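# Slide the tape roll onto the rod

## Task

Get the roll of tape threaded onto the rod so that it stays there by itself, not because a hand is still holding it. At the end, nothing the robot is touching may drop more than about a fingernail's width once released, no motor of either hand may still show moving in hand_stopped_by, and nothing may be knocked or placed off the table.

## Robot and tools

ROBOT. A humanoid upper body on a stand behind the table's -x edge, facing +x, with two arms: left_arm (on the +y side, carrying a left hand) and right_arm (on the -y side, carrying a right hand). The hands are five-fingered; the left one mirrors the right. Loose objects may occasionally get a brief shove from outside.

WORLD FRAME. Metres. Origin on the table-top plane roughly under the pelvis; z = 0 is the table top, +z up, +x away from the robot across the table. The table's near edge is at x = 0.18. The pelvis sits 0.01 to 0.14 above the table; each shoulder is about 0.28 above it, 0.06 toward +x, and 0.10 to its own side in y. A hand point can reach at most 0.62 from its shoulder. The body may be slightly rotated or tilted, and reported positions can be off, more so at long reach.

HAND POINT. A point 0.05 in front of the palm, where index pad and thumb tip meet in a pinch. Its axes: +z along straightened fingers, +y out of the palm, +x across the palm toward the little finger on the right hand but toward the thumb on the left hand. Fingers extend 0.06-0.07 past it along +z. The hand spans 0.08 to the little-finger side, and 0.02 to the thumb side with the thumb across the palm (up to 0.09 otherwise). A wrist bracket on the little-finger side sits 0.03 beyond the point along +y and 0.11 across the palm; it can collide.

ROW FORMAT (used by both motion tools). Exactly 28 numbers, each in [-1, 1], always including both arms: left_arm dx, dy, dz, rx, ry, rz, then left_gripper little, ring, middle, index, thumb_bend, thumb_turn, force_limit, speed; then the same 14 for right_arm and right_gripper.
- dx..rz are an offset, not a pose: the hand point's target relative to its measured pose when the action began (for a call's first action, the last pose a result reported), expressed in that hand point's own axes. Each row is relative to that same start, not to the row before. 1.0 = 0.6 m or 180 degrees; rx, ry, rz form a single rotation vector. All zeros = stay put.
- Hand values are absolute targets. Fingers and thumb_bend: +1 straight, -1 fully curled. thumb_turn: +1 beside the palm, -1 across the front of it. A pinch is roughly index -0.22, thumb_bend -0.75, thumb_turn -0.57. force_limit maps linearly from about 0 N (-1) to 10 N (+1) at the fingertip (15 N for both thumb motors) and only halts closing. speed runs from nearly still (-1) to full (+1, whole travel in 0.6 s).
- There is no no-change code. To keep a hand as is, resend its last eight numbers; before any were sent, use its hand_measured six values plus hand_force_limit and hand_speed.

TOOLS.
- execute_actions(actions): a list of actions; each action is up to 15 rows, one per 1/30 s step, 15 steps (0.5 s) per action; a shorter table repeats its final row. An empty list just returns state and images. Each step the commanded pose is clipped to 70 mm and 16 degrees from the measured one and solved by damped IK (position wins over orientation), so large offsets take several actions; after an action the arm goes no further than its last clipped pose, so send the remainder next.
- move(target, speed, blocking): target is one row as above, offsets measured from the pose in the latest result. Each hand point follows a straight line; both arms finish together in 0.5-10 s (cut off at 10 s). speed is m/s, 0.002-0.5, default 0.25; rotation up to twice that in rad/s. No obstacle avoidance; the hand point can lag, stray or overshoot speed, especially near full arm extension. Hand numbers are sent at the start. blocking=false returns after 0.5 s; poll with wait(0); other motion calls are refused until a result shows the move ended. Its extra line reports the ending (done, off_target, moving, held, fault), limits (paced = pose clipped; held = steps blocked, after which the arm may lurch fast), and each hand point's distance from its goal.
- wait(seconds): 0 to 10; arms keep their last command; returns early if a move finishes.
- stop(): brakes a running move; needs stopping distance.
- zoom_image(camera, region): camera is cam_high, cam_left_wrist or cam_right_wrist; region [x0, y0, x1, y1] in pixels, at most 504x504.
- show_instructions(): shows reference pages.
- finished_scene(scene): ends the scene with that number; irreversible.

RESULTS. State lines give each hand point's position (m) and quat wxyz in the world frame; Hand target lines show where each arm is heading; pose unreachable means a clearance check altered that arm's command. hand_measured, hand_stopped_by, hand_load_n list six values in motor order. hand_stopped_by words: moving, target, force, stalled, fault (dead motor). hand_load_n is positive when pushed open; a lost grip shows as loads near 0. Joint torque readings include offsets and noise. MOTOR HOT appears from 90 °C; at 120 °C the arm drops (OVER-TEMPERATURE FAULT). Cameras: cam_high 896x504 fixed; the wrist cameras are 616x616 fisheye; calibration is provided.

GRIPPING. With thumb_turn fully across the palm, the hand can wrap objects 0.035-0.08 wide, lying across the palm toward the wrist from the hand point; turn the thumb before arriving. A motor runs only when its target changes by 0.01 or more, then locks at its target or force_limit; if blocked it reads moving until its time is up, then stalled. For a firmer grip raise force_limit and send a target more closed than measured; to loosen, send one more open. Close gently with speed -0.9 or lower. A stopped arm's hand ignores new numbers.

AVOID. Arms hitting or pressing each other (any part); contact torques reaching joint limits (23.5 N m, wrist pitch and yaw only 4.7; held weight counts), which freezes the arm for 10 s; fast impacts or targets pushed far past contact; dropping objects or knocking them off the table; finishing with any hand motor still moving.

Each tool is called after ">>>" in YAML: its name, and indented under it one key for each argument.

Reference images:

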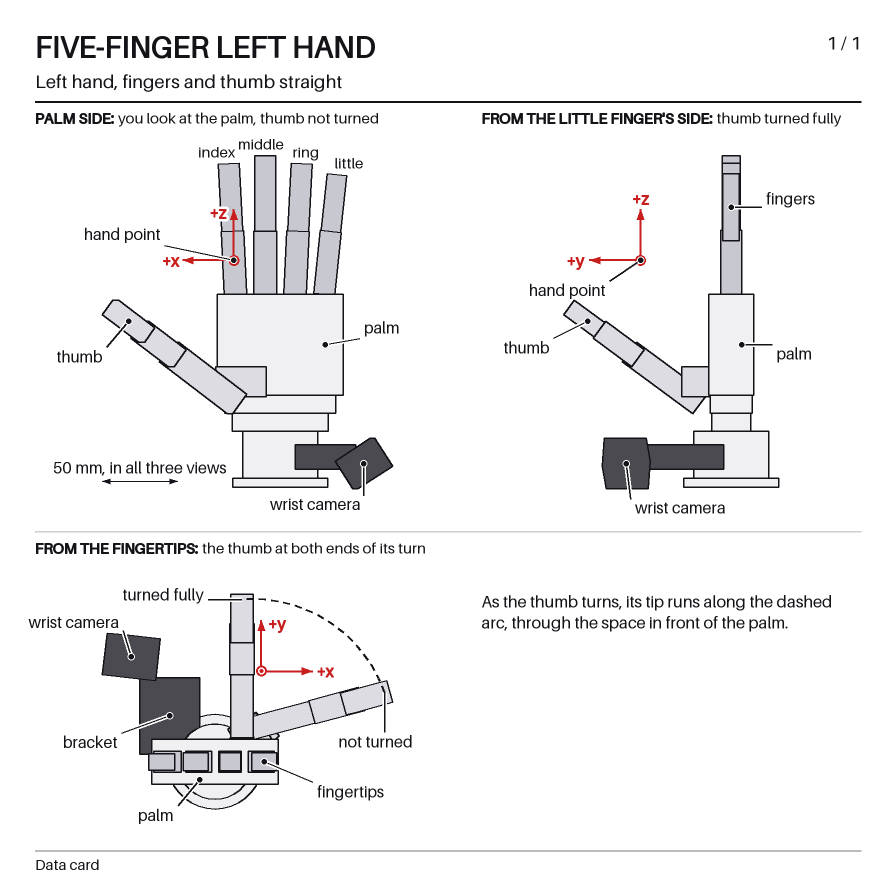

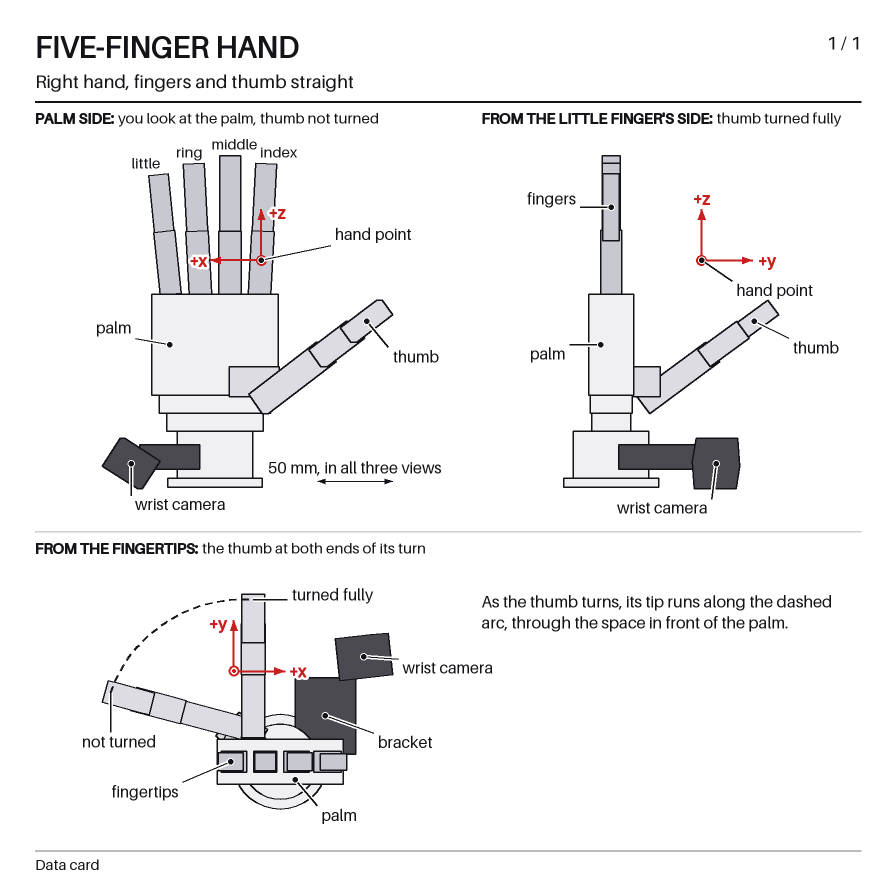

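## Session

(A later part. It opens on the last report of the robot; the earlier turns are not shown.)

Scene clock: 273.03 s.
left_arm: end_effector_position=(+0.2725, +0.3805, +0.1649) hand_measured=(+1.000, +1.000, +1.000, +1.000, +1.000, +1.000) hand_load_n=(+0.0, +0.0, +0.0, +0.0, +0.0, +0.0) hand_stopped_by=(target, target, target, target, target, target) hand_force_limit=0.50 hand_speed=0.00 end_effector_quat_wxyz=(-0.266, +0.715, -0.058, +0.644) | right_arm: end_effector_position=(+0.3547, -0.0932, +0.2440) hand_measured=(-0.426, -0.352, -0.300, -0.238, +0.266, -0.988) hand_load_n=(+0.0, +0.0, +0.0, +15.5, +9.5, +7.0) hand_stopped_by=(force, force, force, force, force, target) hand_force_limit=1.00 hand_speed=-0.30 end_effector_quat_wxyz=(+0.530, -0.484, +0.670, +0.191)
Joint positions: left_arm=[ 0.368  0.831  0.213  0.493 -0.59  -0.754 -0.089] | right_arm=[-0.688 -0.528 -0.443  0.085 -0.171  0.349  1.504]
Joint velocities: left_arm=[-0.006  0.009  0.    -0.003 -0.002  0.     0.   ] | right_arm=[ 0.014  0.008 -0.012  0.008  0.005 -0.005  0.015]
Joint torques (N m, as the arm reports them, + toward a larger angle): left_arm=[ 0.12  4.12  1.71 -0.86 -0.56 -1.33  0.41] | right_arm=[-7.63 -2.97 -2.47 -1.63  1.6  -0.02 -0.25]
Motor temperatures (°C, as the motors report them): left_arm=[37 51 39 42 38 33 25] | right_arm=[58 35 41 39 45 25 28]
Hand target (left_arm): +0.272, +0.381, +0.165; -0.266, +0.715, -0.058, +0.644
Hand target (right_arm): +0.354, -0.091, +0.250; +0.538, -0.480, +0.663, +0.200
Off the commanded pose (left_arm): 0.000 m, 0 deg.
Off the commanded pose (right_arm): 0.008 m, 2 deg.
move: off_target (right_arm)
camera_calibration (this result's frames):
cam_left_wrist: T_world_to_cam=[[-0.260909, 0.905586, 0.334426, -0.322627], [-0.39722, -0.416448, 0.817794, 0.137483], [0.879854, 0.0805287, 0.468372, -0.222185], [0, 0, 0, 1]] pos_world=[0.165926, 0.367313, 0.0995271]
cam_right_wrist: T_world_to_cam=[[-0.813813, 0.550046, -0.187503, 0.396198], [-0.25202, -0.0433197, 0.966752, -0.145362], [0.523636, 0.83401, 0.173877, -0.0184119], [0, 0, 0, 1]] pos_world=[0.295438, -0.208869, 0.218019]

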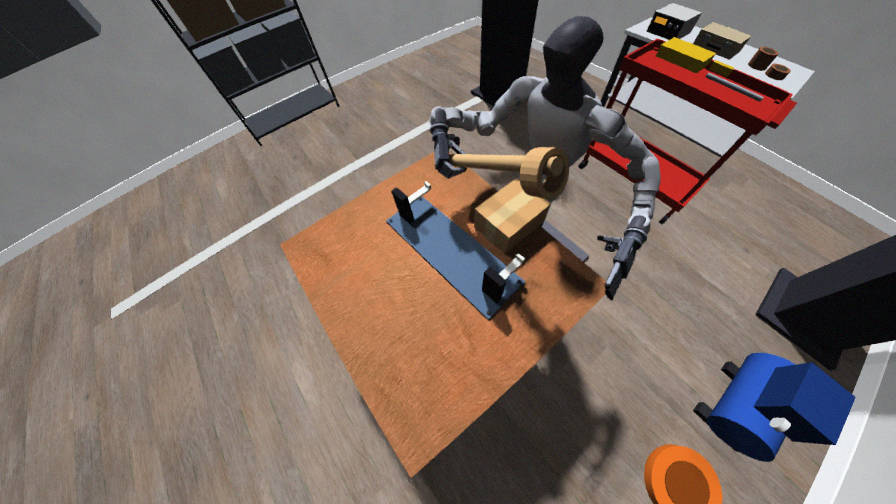

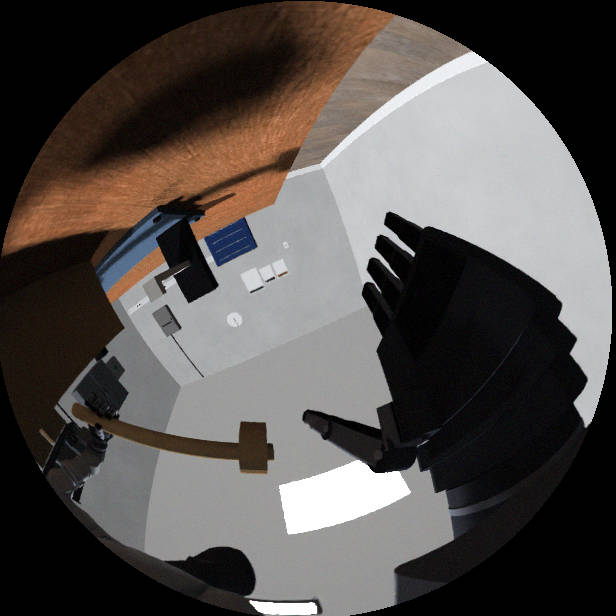

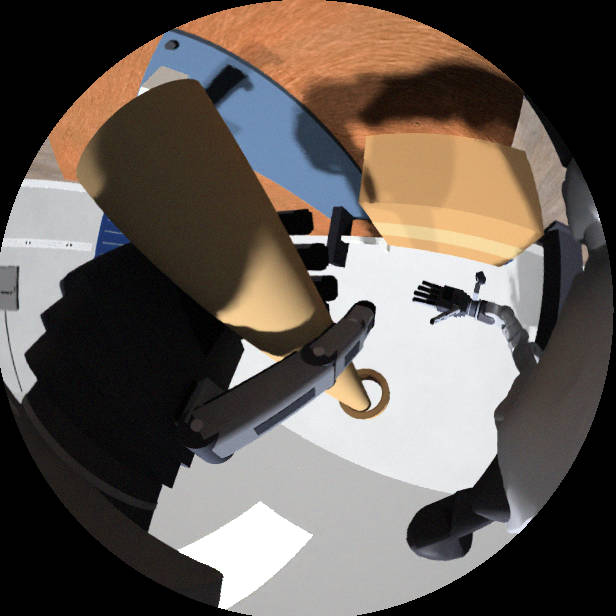

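>>> execute_actions:
  actions:
    - [[0,0,0,0,0,0,1,1,1,1,1,1,0.5,0, -0.06,0,0,0,0,0,-0.95,-0.95,-0.95,-0.95,-0.95,-0.99,1,-0.3]]
    - [[0,0,0,0,0,0,1,1,1,1,1,1,0.5,0, 0.08,0,0,0,0,0,-0.95,-0.95,-0.95,-0.95,-0.95,-0.99,1,-0.3]]
    - [[0,0,0,0,0,0,1,1,1,1,1,1,0.5,0, -0.08,0,0,0,0,0,-0.95,-0.95,-0.95,-0.95,-0.95,-0.99,1,-0.3]]
    - [[0,0,0,0,0,0,1,1,1,1,1,1,0.5,0, 0.08,0,0,0,0,0,-0.95,-0.95,-0.95,-0.95,-0.95,-0.99,1,-0.3]]
    - [[0,0,0,0,0,0,1,1,1,1,1,1,0.5,0, 0,0,0,0,0,0,-0.95,-0.95,-0.95,-0.95,-0.95,-0.99,1,-0.3]]

Scene clock: 282.07 s.
left_arm: end_effector_position=(+0.2725, +0.3805, +0.1649) hand_measured=(+1.000, +1.000, +1.000, +1.000, +1.000, +1.000) hand_load_n=(+0.0, +0.0, +0.0, +0.0, +0.0, +0.0) hand_stopped_by=(target, target, target, target, target, target) hand_force_limit=0.50 hand_speed=0.00 end_effector_quat_wxyz=(-0.266, +0.715, -0.058, +0.644) | right_arm: end_effector_position=(+0.3522, -0.1023, +0.2165) hand_measured=(-0.426, -0.352, -0.300, -0.240, +0.264, -0.990) hand_load_n=(+0.0, +0.0, +0.0, +11.5, +5.0, +0.0) hand_stopped_by=(force, force, force, force, force, target) hand_force_limit=1.00 hand_speed=-0.30 end_effector_quat_wxyz=(+0.508, -0.484, +0.687, +0.187)
Joint positions: left_arm=[ 0.368  0.831  0.213  0.493 -0.59  -0.754 -0.089] | right_arm=[-0.644 -0.523 -0.445  0.153 -0.201  0.267  1.502]
Joint velocities: left_arm=[0.    0.005 0.006 0.    0.    0.    0.   ] | right_arm=[ 0.009 -0.009 -0.003 -0.005  0.002  0.     0.   ]
Joint torques (N m, as the arm reports them, + toward a larger angle): left_arm=[ 0.12  4.14  1.7  -0.87 -0.56 -1.33  0.41] | right_arm=[-7.11 -3.86 -1.6  -2.22  1.4  -0.07 -0.31]
Motor temperatures (°C, as the motors report them): left_arm=[37 51 39 41 38 32 25] | right_arm=[58 35 40 40 45 25 28]
Hand target (left_arm): +0.272, +0.381, +0.165; -0.266, +0.715, -0.058, +0.644
Hand target (right_arm): +0.353, -0.101, +0.220; +0.512, -0.485, +0.684, +0.187
Off the commanded pose (left_arm): 0.000 m, 0 deg.
Off the commanded pose (right_arm): 0.003 m, 1 deg.
camera_calibration (this result's frames):
cam_left_wrist: T_world_to_cam=[[-0.260909, 0.905586, 0.334426, -0.322627], [-0.39722, -0.416448, 0.817794, 0.137483], [0.879854, 0.0805287, 0.468372, -0.222185], [0, 0, 0, 1]] pos_world=[0.165926, 0.367313, 0.0995271]
cam_right_wrist: T_world_to_cam=[[-0.814807, 0.5541, -0.170478, 0.391081], [-0.20966, -0.00748649, 0.977746, -0.133475], [0.540493, 0.832416, 0.122273, 0.000350786], [0, 0, 0, 1]] pos_world=[0.290481, -0.217989, 0.197132]

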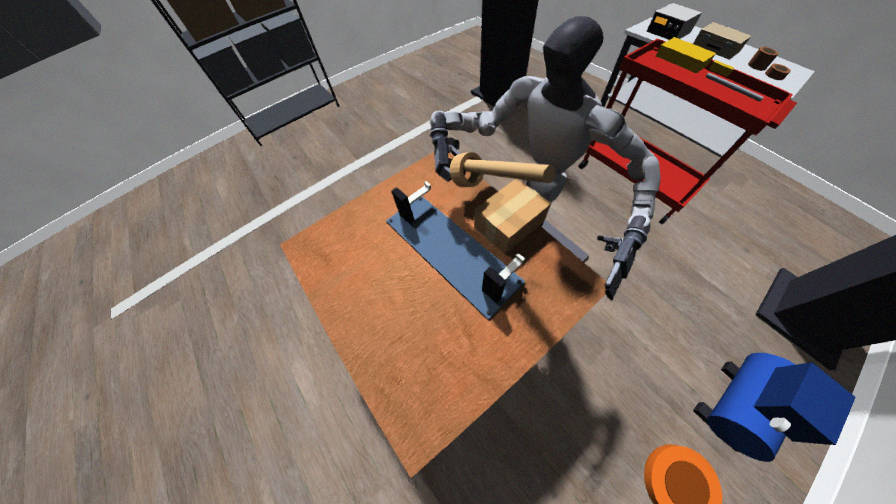

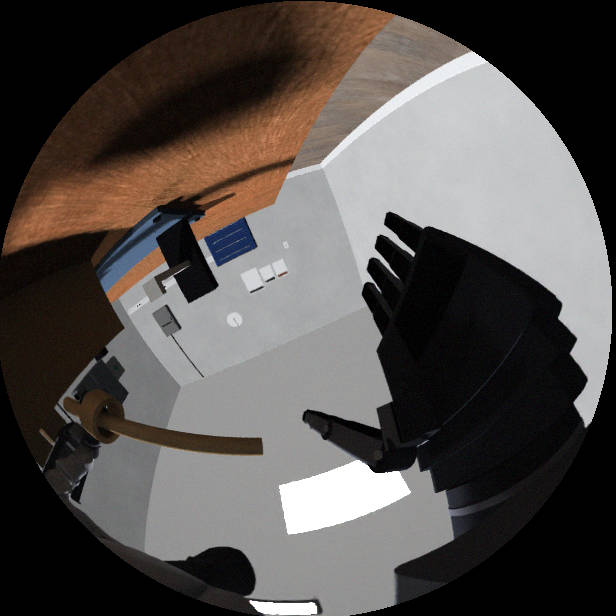

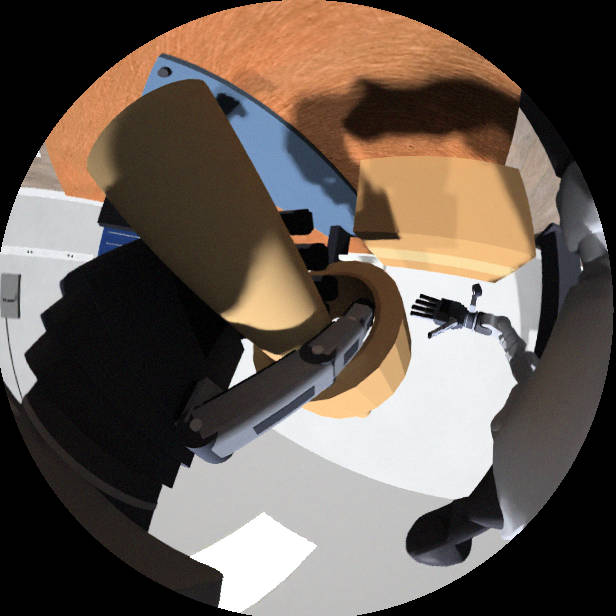

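>>> move:
  target: [0,0,0,0,0,0,1,1,1,1,1,1,0.5,0, 0.035,-0.138,0.068,-0.031,0.269,-0.21,-0.9,-0.9,-0.9,-0.9,-0.9,-0.99,1,-0.3]
  speed: 0.05

Scene clock: 303.53 s.
left_arm: end_effector_position=(+0.2725, +0.3805, +0.1649) hand_measured=(+1.000, +1.000, +1.000, +1.000, +1.000, +1.000) hand_load_n=(+0.0, +0.0, +0.0, +0.0, +0.0, +0.0) hand_stopped_by=(target, target, target, target, target, target) hand_force_limit=0.50 hand_speed=0.00 end_effector_quat_wxyz=(-0.266, +0.715, -0.058, +0.644) | right_arm: end_effector_position=(+0.4351, -0.1061, +0.2016) hand_measured=(-0.860, -0.634, -0.420, -0.242, -0.094, -0.990) hand_load_n=(+6.5, +0.0, +2.0, +0.0, +14.0, +4.5) hand_stopped_by=(force, force, force, force, force, target) hand_force_limit=1.00 hand_speed=-0.30 end_effector_quat_wxyz=(-0.227, +0.722, -0.642, +0.126)
Joint positions: left_arm=[ 0.368  0.831  0.213  0.493 -0.59  -0.754 -0.089] | right_arm=[-1.424 -0.6    0.33   0.741 -0.736  0.109  1.428]
Joint velocities: left_arm=[-0.003  0.009 -0.008 -0.003 -0.003  0.     0.   ] | right_arm=[-0.012  0.006  0.028  0.012  0.005  0.    -0.01 ]
Joint torques (N m, as the arm reports them, + toward a larger angle): left_arm=[ 0.13  4.13  1.72 -0.85 -0.56 -1.34  0.41] | right_arm=[-10.91  -3.41  -1.16  -1.57   0.44   0.2   -0.97]
Motor temperatures (°C, as the motors report them): left_arm=[36 52 39 41 38 31 25] | right_arm=[62 37 38 41 45 25 29]
Hand target (left_arm): +0.272, +0.381, +0.165; -0.266, +0.715, -0.058, +0.644
Hand target (right_arm): +0.437, -0.110, +0.201; -0.222, +0.722, -0.641, +0.136
Off the commanded pose (left_arm): 0.000 m, 0 deg.
Off the commanded pose (right_arm): 0.016 m, 6 deg.
move: off_target (right_arm; path cut at 10 s)
camera_calibration (this result's frames):
cam_left_wrist: T_world_to_cam=[[-0.260909, 0.905586, 0.334426, -0.322627], [-0.39722, -0.416448, 0.817794, 0.137483], [0.879854, 0.0805288, 0.468372, -0.222185], [0, 0, 0, 1]] pos_world=[0.165926, 0.367313, 0.0995271]
cam_right_wrist: T_world_to_cam=[[-0.847835, 0.0380793, -0.528891, 0.490047], [-0.321206, 0.756718, 0.569389, 0.110383], [0.421903, 0.652631, -0.629341, 0.144564], [0, 0, 0, 1]] pos_world=[0.389943, -0.196536, 0.28731]

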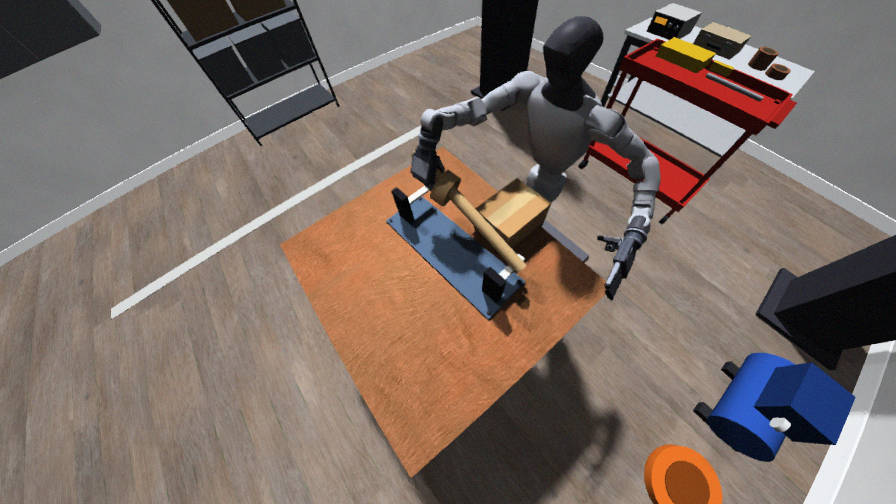

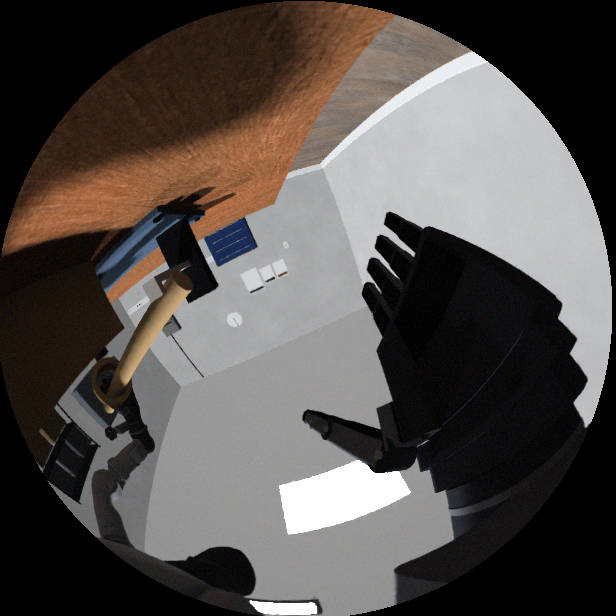

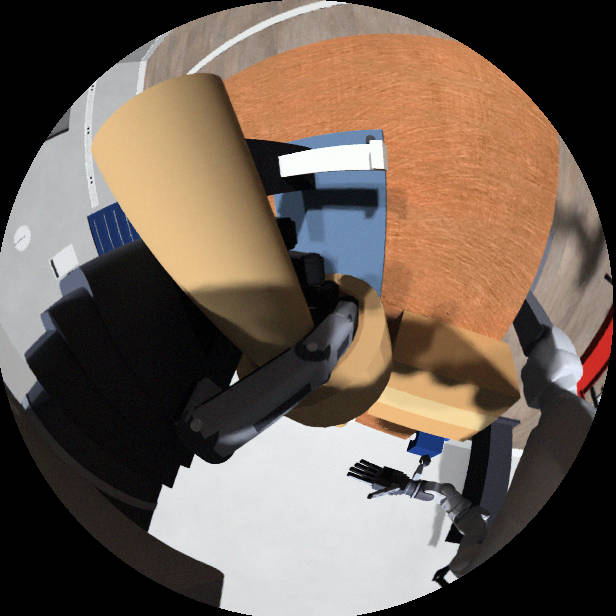

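>>> move:
  target: [0,0,0,0,0,0,1,1,1,1,1,1,0.5,0, 0,0.08,0.07,0,0,0,-0.9,-0.9,-0.9,-0.9,-0.9,-0.99,1,-0.3]
  speed: 0.03

>>> zoom_image:
  camera: "cam_high"
  region: [380, 150, 600, 320]

Scene clock: 311.63 s.
left_arm: end_effector_position=(+0.2725, +0.3805, +0.1649) hand_measured=(+1.000, +1.000, +1.000, +1.000, +1.000, +1.000) hand_load_n=(+0.0, +0.0, +0.0, +0.0, +0.0, +0.0) hand_stopped_by=(target, target, target, target, target, target) hand_force_limit=0.50 hand_speed=0.00 end_effector_quat_wxyz=(-0.266, +0.715, -0.058, +0.644) | right_arm: end_effector_position=(+0.4143, -0.1039, +0.1439) hand_measured=(-0.862, -0.634, -0.420, -0.242, -0.094, -0.990) hand_load_n=(+2.5, +0.0, +2.5, +0.0, +14.0, +4.0) hand_stopped_by=(force, force, force, force, force, target) hand_force_limit=1.00 hand_speed=-0.30 end_effector_quat_wxyz=(-0.233, +0.715, -0.648, +0.121)
Joint positions: left_arm=[ 0.368  0.831  0.213  0.493 -0.59  -0.754 -0.089] | right_arm=[-1.134 -0.604  0.329  0.45  -0.728  0.232  1.349]
Joint velocities: left_arm=[ 0.003 -0.003  0.006  0.009  0.023  0.     0.   ] | right_arm=[ 0.009 -0.008  0.009  0.003  0.005  0.001 -0.001]
Joint torques (N m, as the arm reports them, + toward a larger angle): left_arm=[ 0.11  4.14  1.72 -0.87 -0.58 -1.34  0.41] | right_arm=[-9.63 -3.56 -1.57 -2.18  0.64  0.15 -0.73]
Motor temperatures (°C, as the motors report them): left_arm=[36 52 39 41 38 31 25] | right_arm=[65 36 38 41 45 25 29]
Hand target (left_arm): +0.272, +0.381, +0.165; -0.266, +0.715, -0.058, +0.644
Hand target (right_arm): +0.414, -0.105, +0.143; -0.228, +0.718, -0.645, +0.126
Off the commanded pose (left_arm): 0.000 m, 0 deg.
Off the commanded pose (right_arm): 0.003 m, 1 deg.
move: done
camera_calibration (this result's frames):
cam_left_wrist: T_world_to_cam=[[-0.260909, 0.905586, 0.334426, -0.322627], [-0.39722, -0.416448, 0.817794, 0.137483], [0.879854, 0.0805288, 0.468372, -0.222185], [0, 0, 0, 1]] pos_world=[0.165926, 0.367313, 0.0995271]
cam_right_wrist: T_world_to_cam=[[-0.847463, 0.0593028, -0.527531, 0.443722], [-0.311075, 0.74977, 0.584018, 0.127846], [0.430161, 0.659036, -0.616955, 0.111021], [0, 0, 0, 1]] pos_world=[0.368051, -0.195336, 0.227908]

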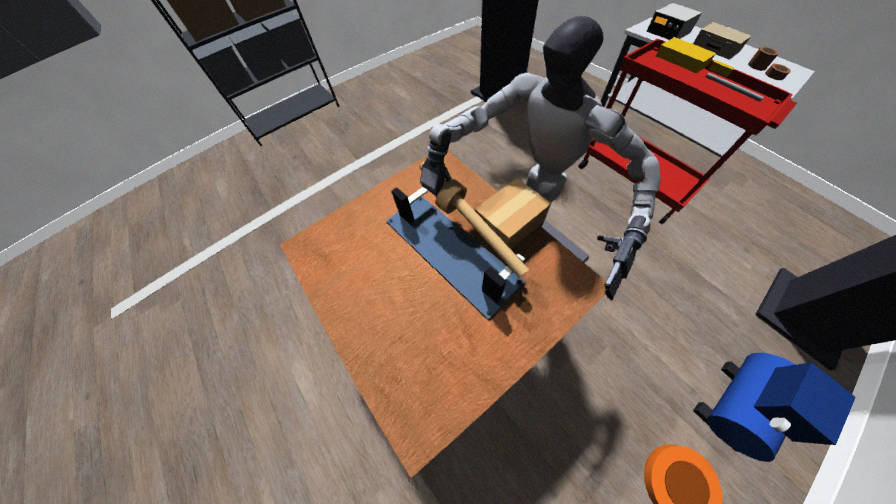

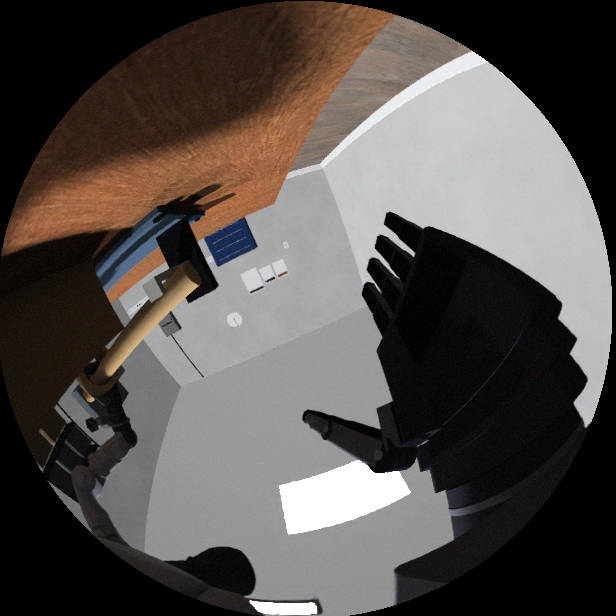

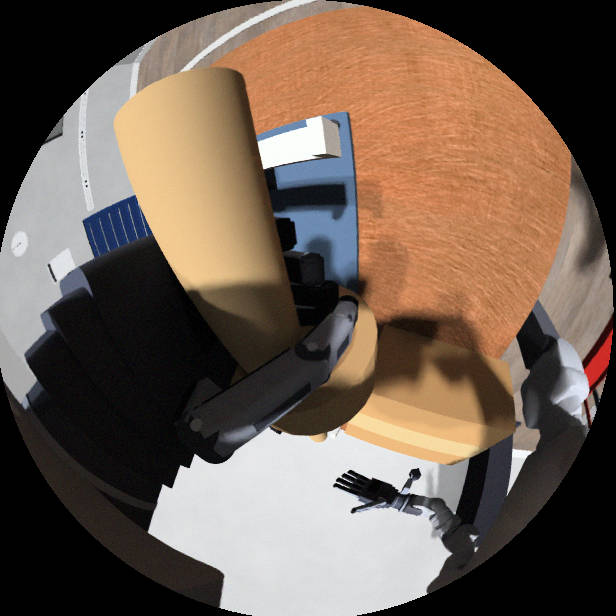

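Region (380, 150, 600, 320) of cam_high's 896x504 image, scaled by 2.291, with more detail than that image has; it fills the top 389 rows of this view, and the rest is white.

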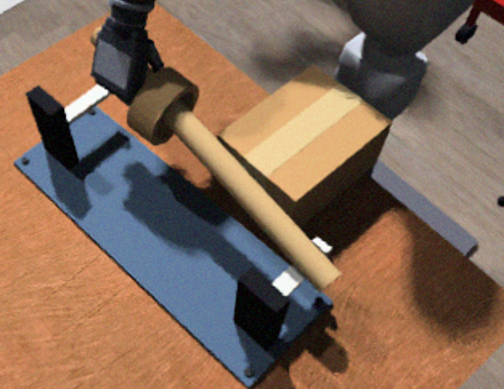

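>>> move:
  target: [0,0,0,0,0,0,1,1,1,1,1,1,0.5,0, 0,0.017,0.03,0,0,0,-0.9,-0.9,-0.9,-0.9,-0.9,-0.99,1,-0.3]
  speed: 0.03

>>> move:
  target: [0,0,0,0,0,0,1,1,1,1,1,1,0.5,0, 0,0,0,0,0,0,1,1,1,1,1,-0.99,1,-0.5]

>>> move:
  target: [0,0,0,0,0,0,1,1,1,1,1,1,0.5,0, 0,-0.08,-0.16,0,0,0,1,1,1,1,1,-0.99,1,-0.5]
  speed: 0.06

>>> zoom_image:
  camera: "cam_high"
  region: [380, 150, 600, 320]

Scene clock: 320.20 s.
left_arm: end_effector_position=(+0.2725, +0.3805, +0.1649) hand_measured=(+1.000, +1.000, +1.000, +1.000, +1.000, +1.000) hand_load_n=(+0.0, +0.0, +0.0, +0.0, +0.0, +0.0) hand_stopped_by=(target, target, target, target, target, target) hand_force_limit=0.50 hand_speed=0.00 end_effector_quat_wxyz=(-0.266, +0.715, -0.058, +0.644) | right_arm: end_effector_position=(+0.4147, -0.1014, +0.1250) hand_measured=(-0.862, -0.634, -0.420, -0.242, -0.094, -0.990) hand_load_n=(+2.5, +0.0, +2.5, +0.0, +14.0, +4.0) hand_stopped_by=(force, force, force, force, force, target) hand_force_limit=1.00 hand_speed=-0.30 end_effector_quat_wxyz=(-0.236, +0.711, -0.652, +0.118)
Joint positions: left_arm=[ 0.368  0.831  0.213  0.493 -0.59  -0.754 -0.089] | right_arm=[-1.095 -0.582  0.339  0.477 -0.725  0.225  1.281]
Joint velocities: left_arm=[ 0.006  0.011  0.011 -0.005  0.005  0.     0.   ] | right_arm=[-0.003  0.     0.006  0.     0.014  0.    -0.001]
Joint torques (N m, as the arm reports them, + toward a larger angle): left_arm=[ 0.09  4.12  1.7  -0.87 -0.56 -1.34  0.41] | right_arm=[-9.76 -3.3  -2.23 -1.8   0.53 -0.11 -0.78]
Motor temperatures (°C, as the motors report them): left_arm=[36 52 39 41 38 31 25] | right_arm=[66 36 38 41 45 25 29]
Hand target (left_arm): +0.272, +0.381, +0.165; -0.266, +0.715, -0.058, +0.644
Hand target (right_arm): +0.414, -0.102, +0.123; -0.232, +0.715, -0.648, +0.121
Off the commanded pose (left_arm): 0.000 m, 0 deg.
Off the commanded pose (right_arm): 0.002 m, 1 deg.
move: done
camera_calibration (this result's frames):
cam_left_wrist: T_world_to_cam=[[-0.260909, 0.905586, 0.334426, -0.322627], [-0.39722, -0.416448, 0.817794, 0.137483], [0.879854, 0.0805289, 0.468372, -0.222185], [0, 0, 0, 1]] pos_world=[0.165926, 0.367313, 0.0995272]
cam_right_wrist: T_world_to_cam=[[-0.84696, 0.0729525, -0.526628, 0.435009], [-0.304077, 0.746065, 0.592389, 0.132846], [0.436115, 0.661865, -0.609704, 0.0945197], [0, 0, 0, 1]] pos_world=[0.367609, -0.193406, 0.20802]

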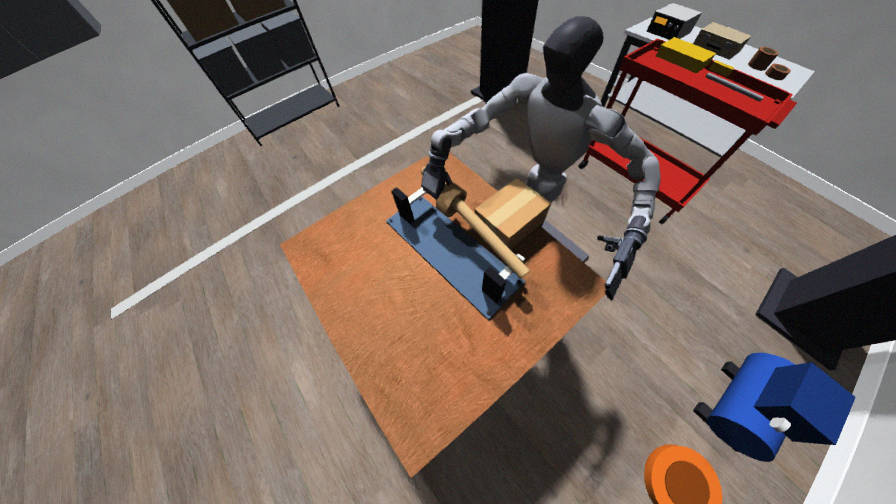

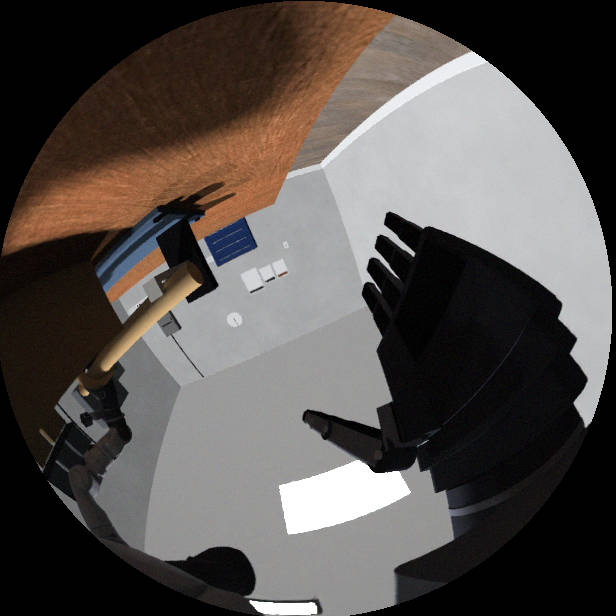

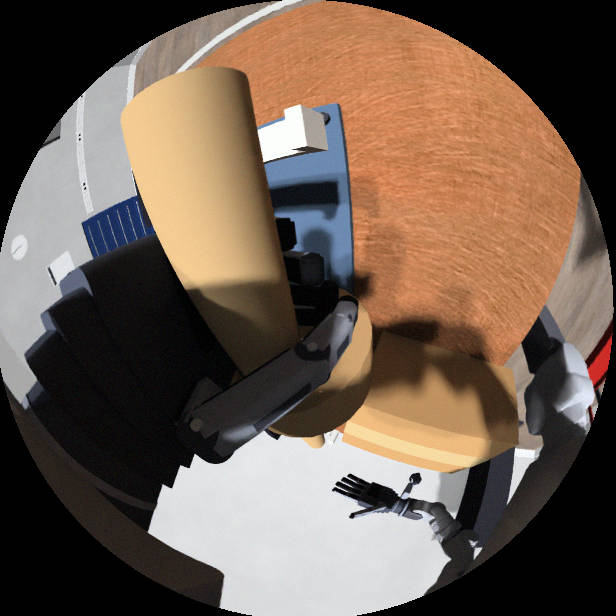

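Scene clock: 322.70 s.
left_arm: end_effector_position=(+0.2725, +0.3805, +0.1649) hand_measured=(+1.000, +1.000, +1.000, +1.000, +1.000, +1.000) hand_load_n=(+0.0, +0.0, +0.0, +0.0, +0.0, +0.0) hand_stopped_by=(target, target, target, target, target, target) hand_force_limit=0.50 hand_speed=0.00 end_effector_quat_wxyz=(-0.266, +0.715, -0.058, +0.644) | right_arm: end_effector_position=(+0.4148, -0.0989, +0.1266) hand_measured=(+1.000, +1.000, +1.000, +1.000, +1.000, -0.990) hand_load_n=(+0.0, +0.0, +0.0, +0.0, +0.0, +0.0) hand_stopped_by=(target, target, target, target, target, target) hand_force_limit=1.00 hand_speed=-0.50 end_effector_quat_wxyz=(-0.240, +0.712, -0.650, +0.116)
Joint positions: left_arm=[ 0.368  0.831  0.213  0.493 -0.59  -0.754 -0.089] | right_arm=[-1.099 -0.584  0.346  0.474 -0.712  0.227  1.277]
Joint velocities: left_arm=[-0.005  0.002 -0.002  0.    -0.005  0.     0.   ] | right_arm=[ 0.002 -0.003  0.005  0.011  0.011  0.     0.   ]
Joint torques (N m, as the arm reports them, + toward a larger angle): left_arm=[ 0.1   4.12  1.71 -0.88 -0.55 -1.34  0.41] | right_arm=[-8.17 -3.27 -1.46 -1.44 -0.24  0.22 -0.5 ]
Motor temperatures (°C, as the motors report them): left_arm=[36 52 39 41 38 31 25] | right_arm=[66 36 38 41 45 25 29]
Hand target (left_arm): +0.272, +0.381, +0.165; -0.266, +0.715, -0.058, +0.644
Hand target (right_arm): +0.415, -0.101, +0.125; -0.236, +0.711, -0.652, +0.118
Off the commanded pose (left_arm): 0.000 m, 0 deg.
Off the commanded pose (right_arm): 0.003 m, 1 deg.
move: done
camera_calibration (this result's frames):
cam_left_wrist: T_world_to_cam=[[-0.260909, 0.905586, 0.334426, -0.322627], [-0.39722, -0.416448, 0.817794, 0.137483], [0.879854, 0.080529, 0.468372, -0.222185], [0, 0, 0, 1]] pos_world=[0.165926, 0.367313, 0.0995271]
cam_right_wrist: T_world_to_cam=[[-0.845971, 0.0715207, -0.528411, 0.435431], [-0.310332, 0.739813, 0.596968, 0.131437], [0.433621, 0.669, -0.603665, 0.0946956], [0, 0, 0, 1]] pos_world=[0.368089, -0.191732, 0.208787]

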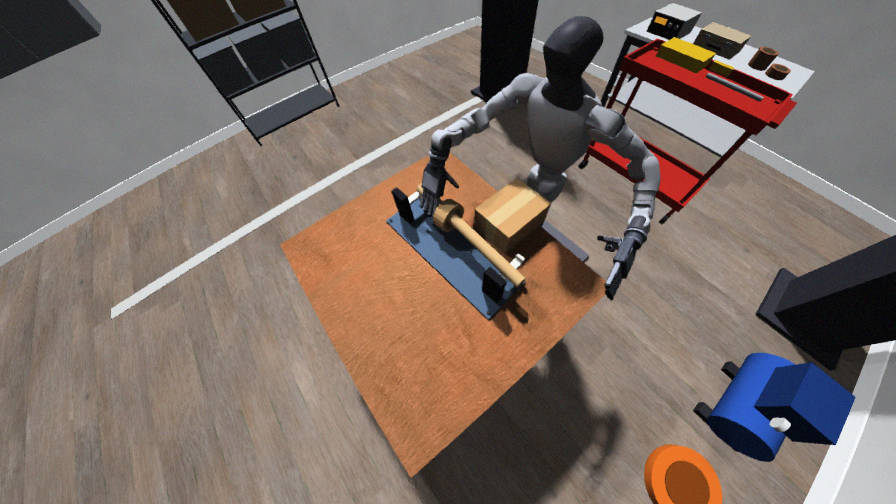

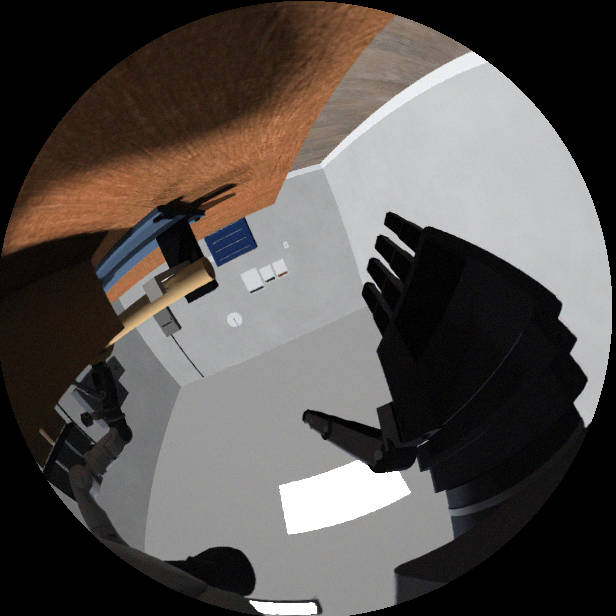

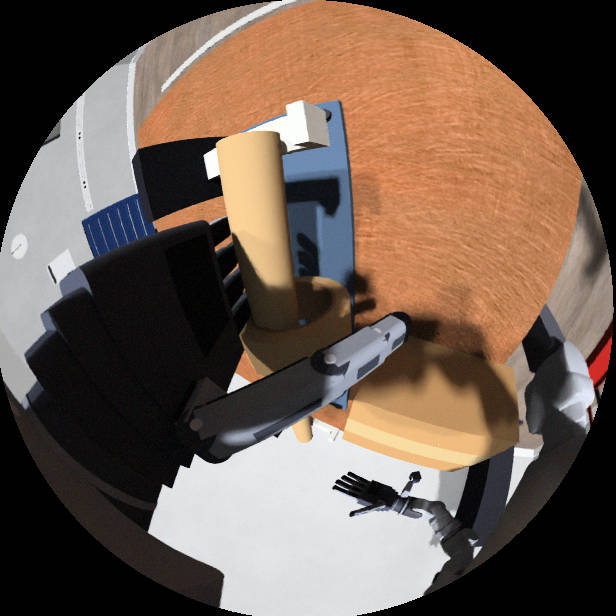

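Scene clock: 324.80 s.
left_arm: end_effector_position=(+0.2725, +0.3805, +0.1649) hand_measured=(+1.000, +1.000, +1.000, +1.000, +1.000, +1.000) hand_load_n=(+0.0, +0.0, +0.0, +0.0, +0.0, +0.0) hand_stopped_by=(target, target, target, target, target, target) hand_force_limit=0.50 hand_speed=0.00 end_effector_quat_wxyz=(-0.266, +0.715, -0.058, +0.644) | right_arm: end_effector_position=(+0.4102, -0.1120, +0.2327) hand_measured=(+1.000, +1.000, +1.000, +1.000, +1.000, -0.990) hand_load_n=(+0.0, +0.0, +0.0, +0.0, +0.0, +0.0) hand_stopped_by=(target, target, target, target, target, target) hand_force_limit=1.00 hand_speed=-0.50 end_effector_quat_wxyz=(-0.240, +0.715, -0.646, +0.118)
Joint positions: left_arm=[ 0.368  0.831  0.213  0.493 -0.59  -0.754 -0.089] | right_arm=[-1.355 -0.703  0.28   0.436 -0.691  0.249  1.602]
Joint velocities: left_arm=[-0.009  0.    -0.003  0.012  0.008  0.     0.   ] | right_arm=[-0.008  0.     0.023  0.005  0.    -0.002  0.001]
Joint torques (N m, as the arm reports them, + toward a larger angle): left_arm=[ 0.09  4.13  1.71 -0.89 -0.58 -1.33  0.41] | right_arm=[-8.5  -3.36 -1.84 -1.04  0.6  -0.01 -0.37]
Motor temperatures (°C, as the motors report them): left_arm=[36 52 39 41 38 31 25] | right_arm=[66 36 38 41 45 25 29]
Hand target (left_arm): +0.272, +0.381, +0.165; -0.266, +0.715, -0.058, +0.644
Hand target (right_arm): +0.409, -0.112, +0.232; -0.240, +0.715, -0.646, +0.115
Off the commanded pose (left_arm): 0.000 m, 0 deg.
Off the commanded pose (right_arm): 0.003 m, 1 deg.
move: done
camera_calibration (this result's frames):
cam_left_wrist: T_world_to_cam=[[-0.260909, 0.905586, 0.334426, -0.322627], [-0.39722, -0.416448, 0.817794, 0.137483], [0.879854, 0.080529, 0.468372, -0.222185], [0, 0, 0, 1]] pos_world=[0.165926, 0.367313, 0.0995271]
cam_right_wrist: T_world_to_cam=[[-0.843847, 0.0627466, -0.532902, 0.487715], [-0.319154, 0.739675, 0.592471, 0.0810301], [0.43135, 0.670033, -0.604147, 0.17069], [0, 0, 0, 1]] pos_world=[0.363791, -0.204907, 0.315019]

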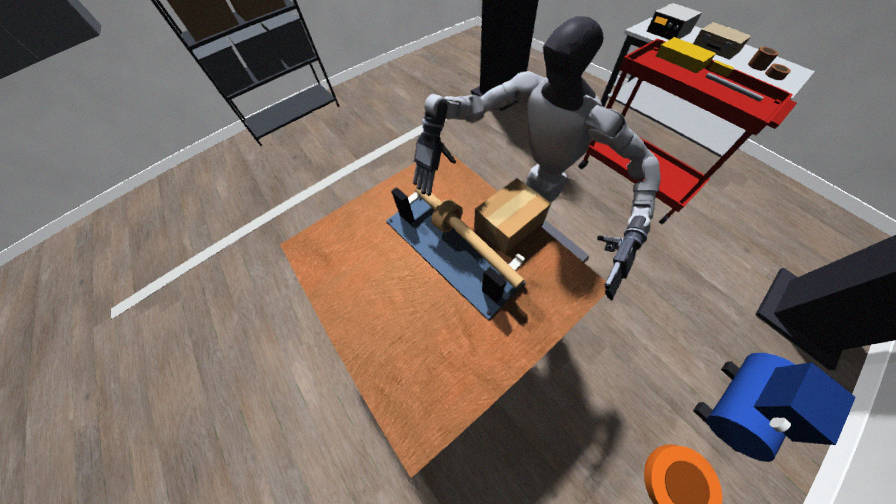

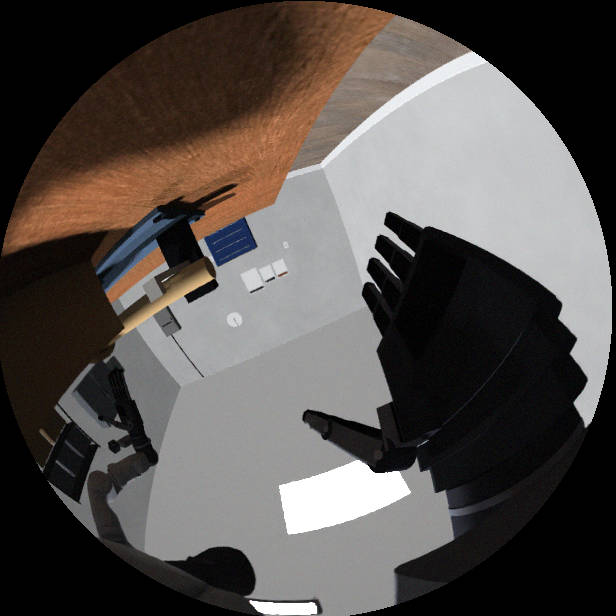

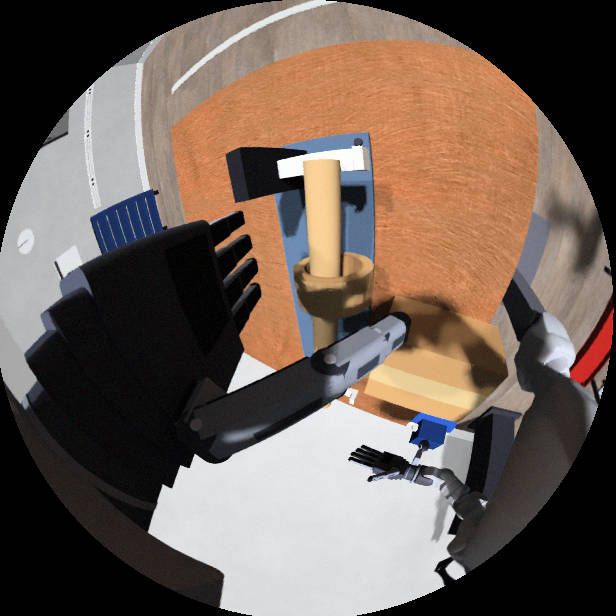

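Region (380, 150, 600, 320) of cam_high's 896x504 image, scaled by 2.291, with more detail than that image has; it fills the top 389 rows of this view, and the rest is white.

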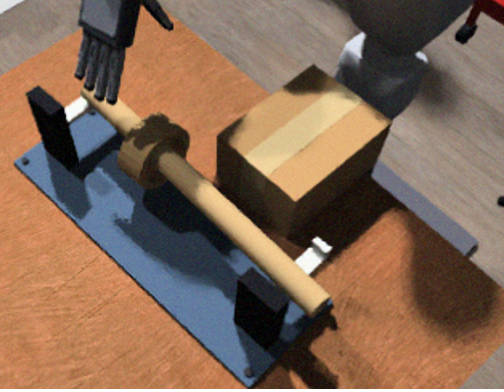

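Rests on both brackets, though barely at the far end. Accept.

>>> finished_scene:
  scene: 1

The scene is finished: the task was done.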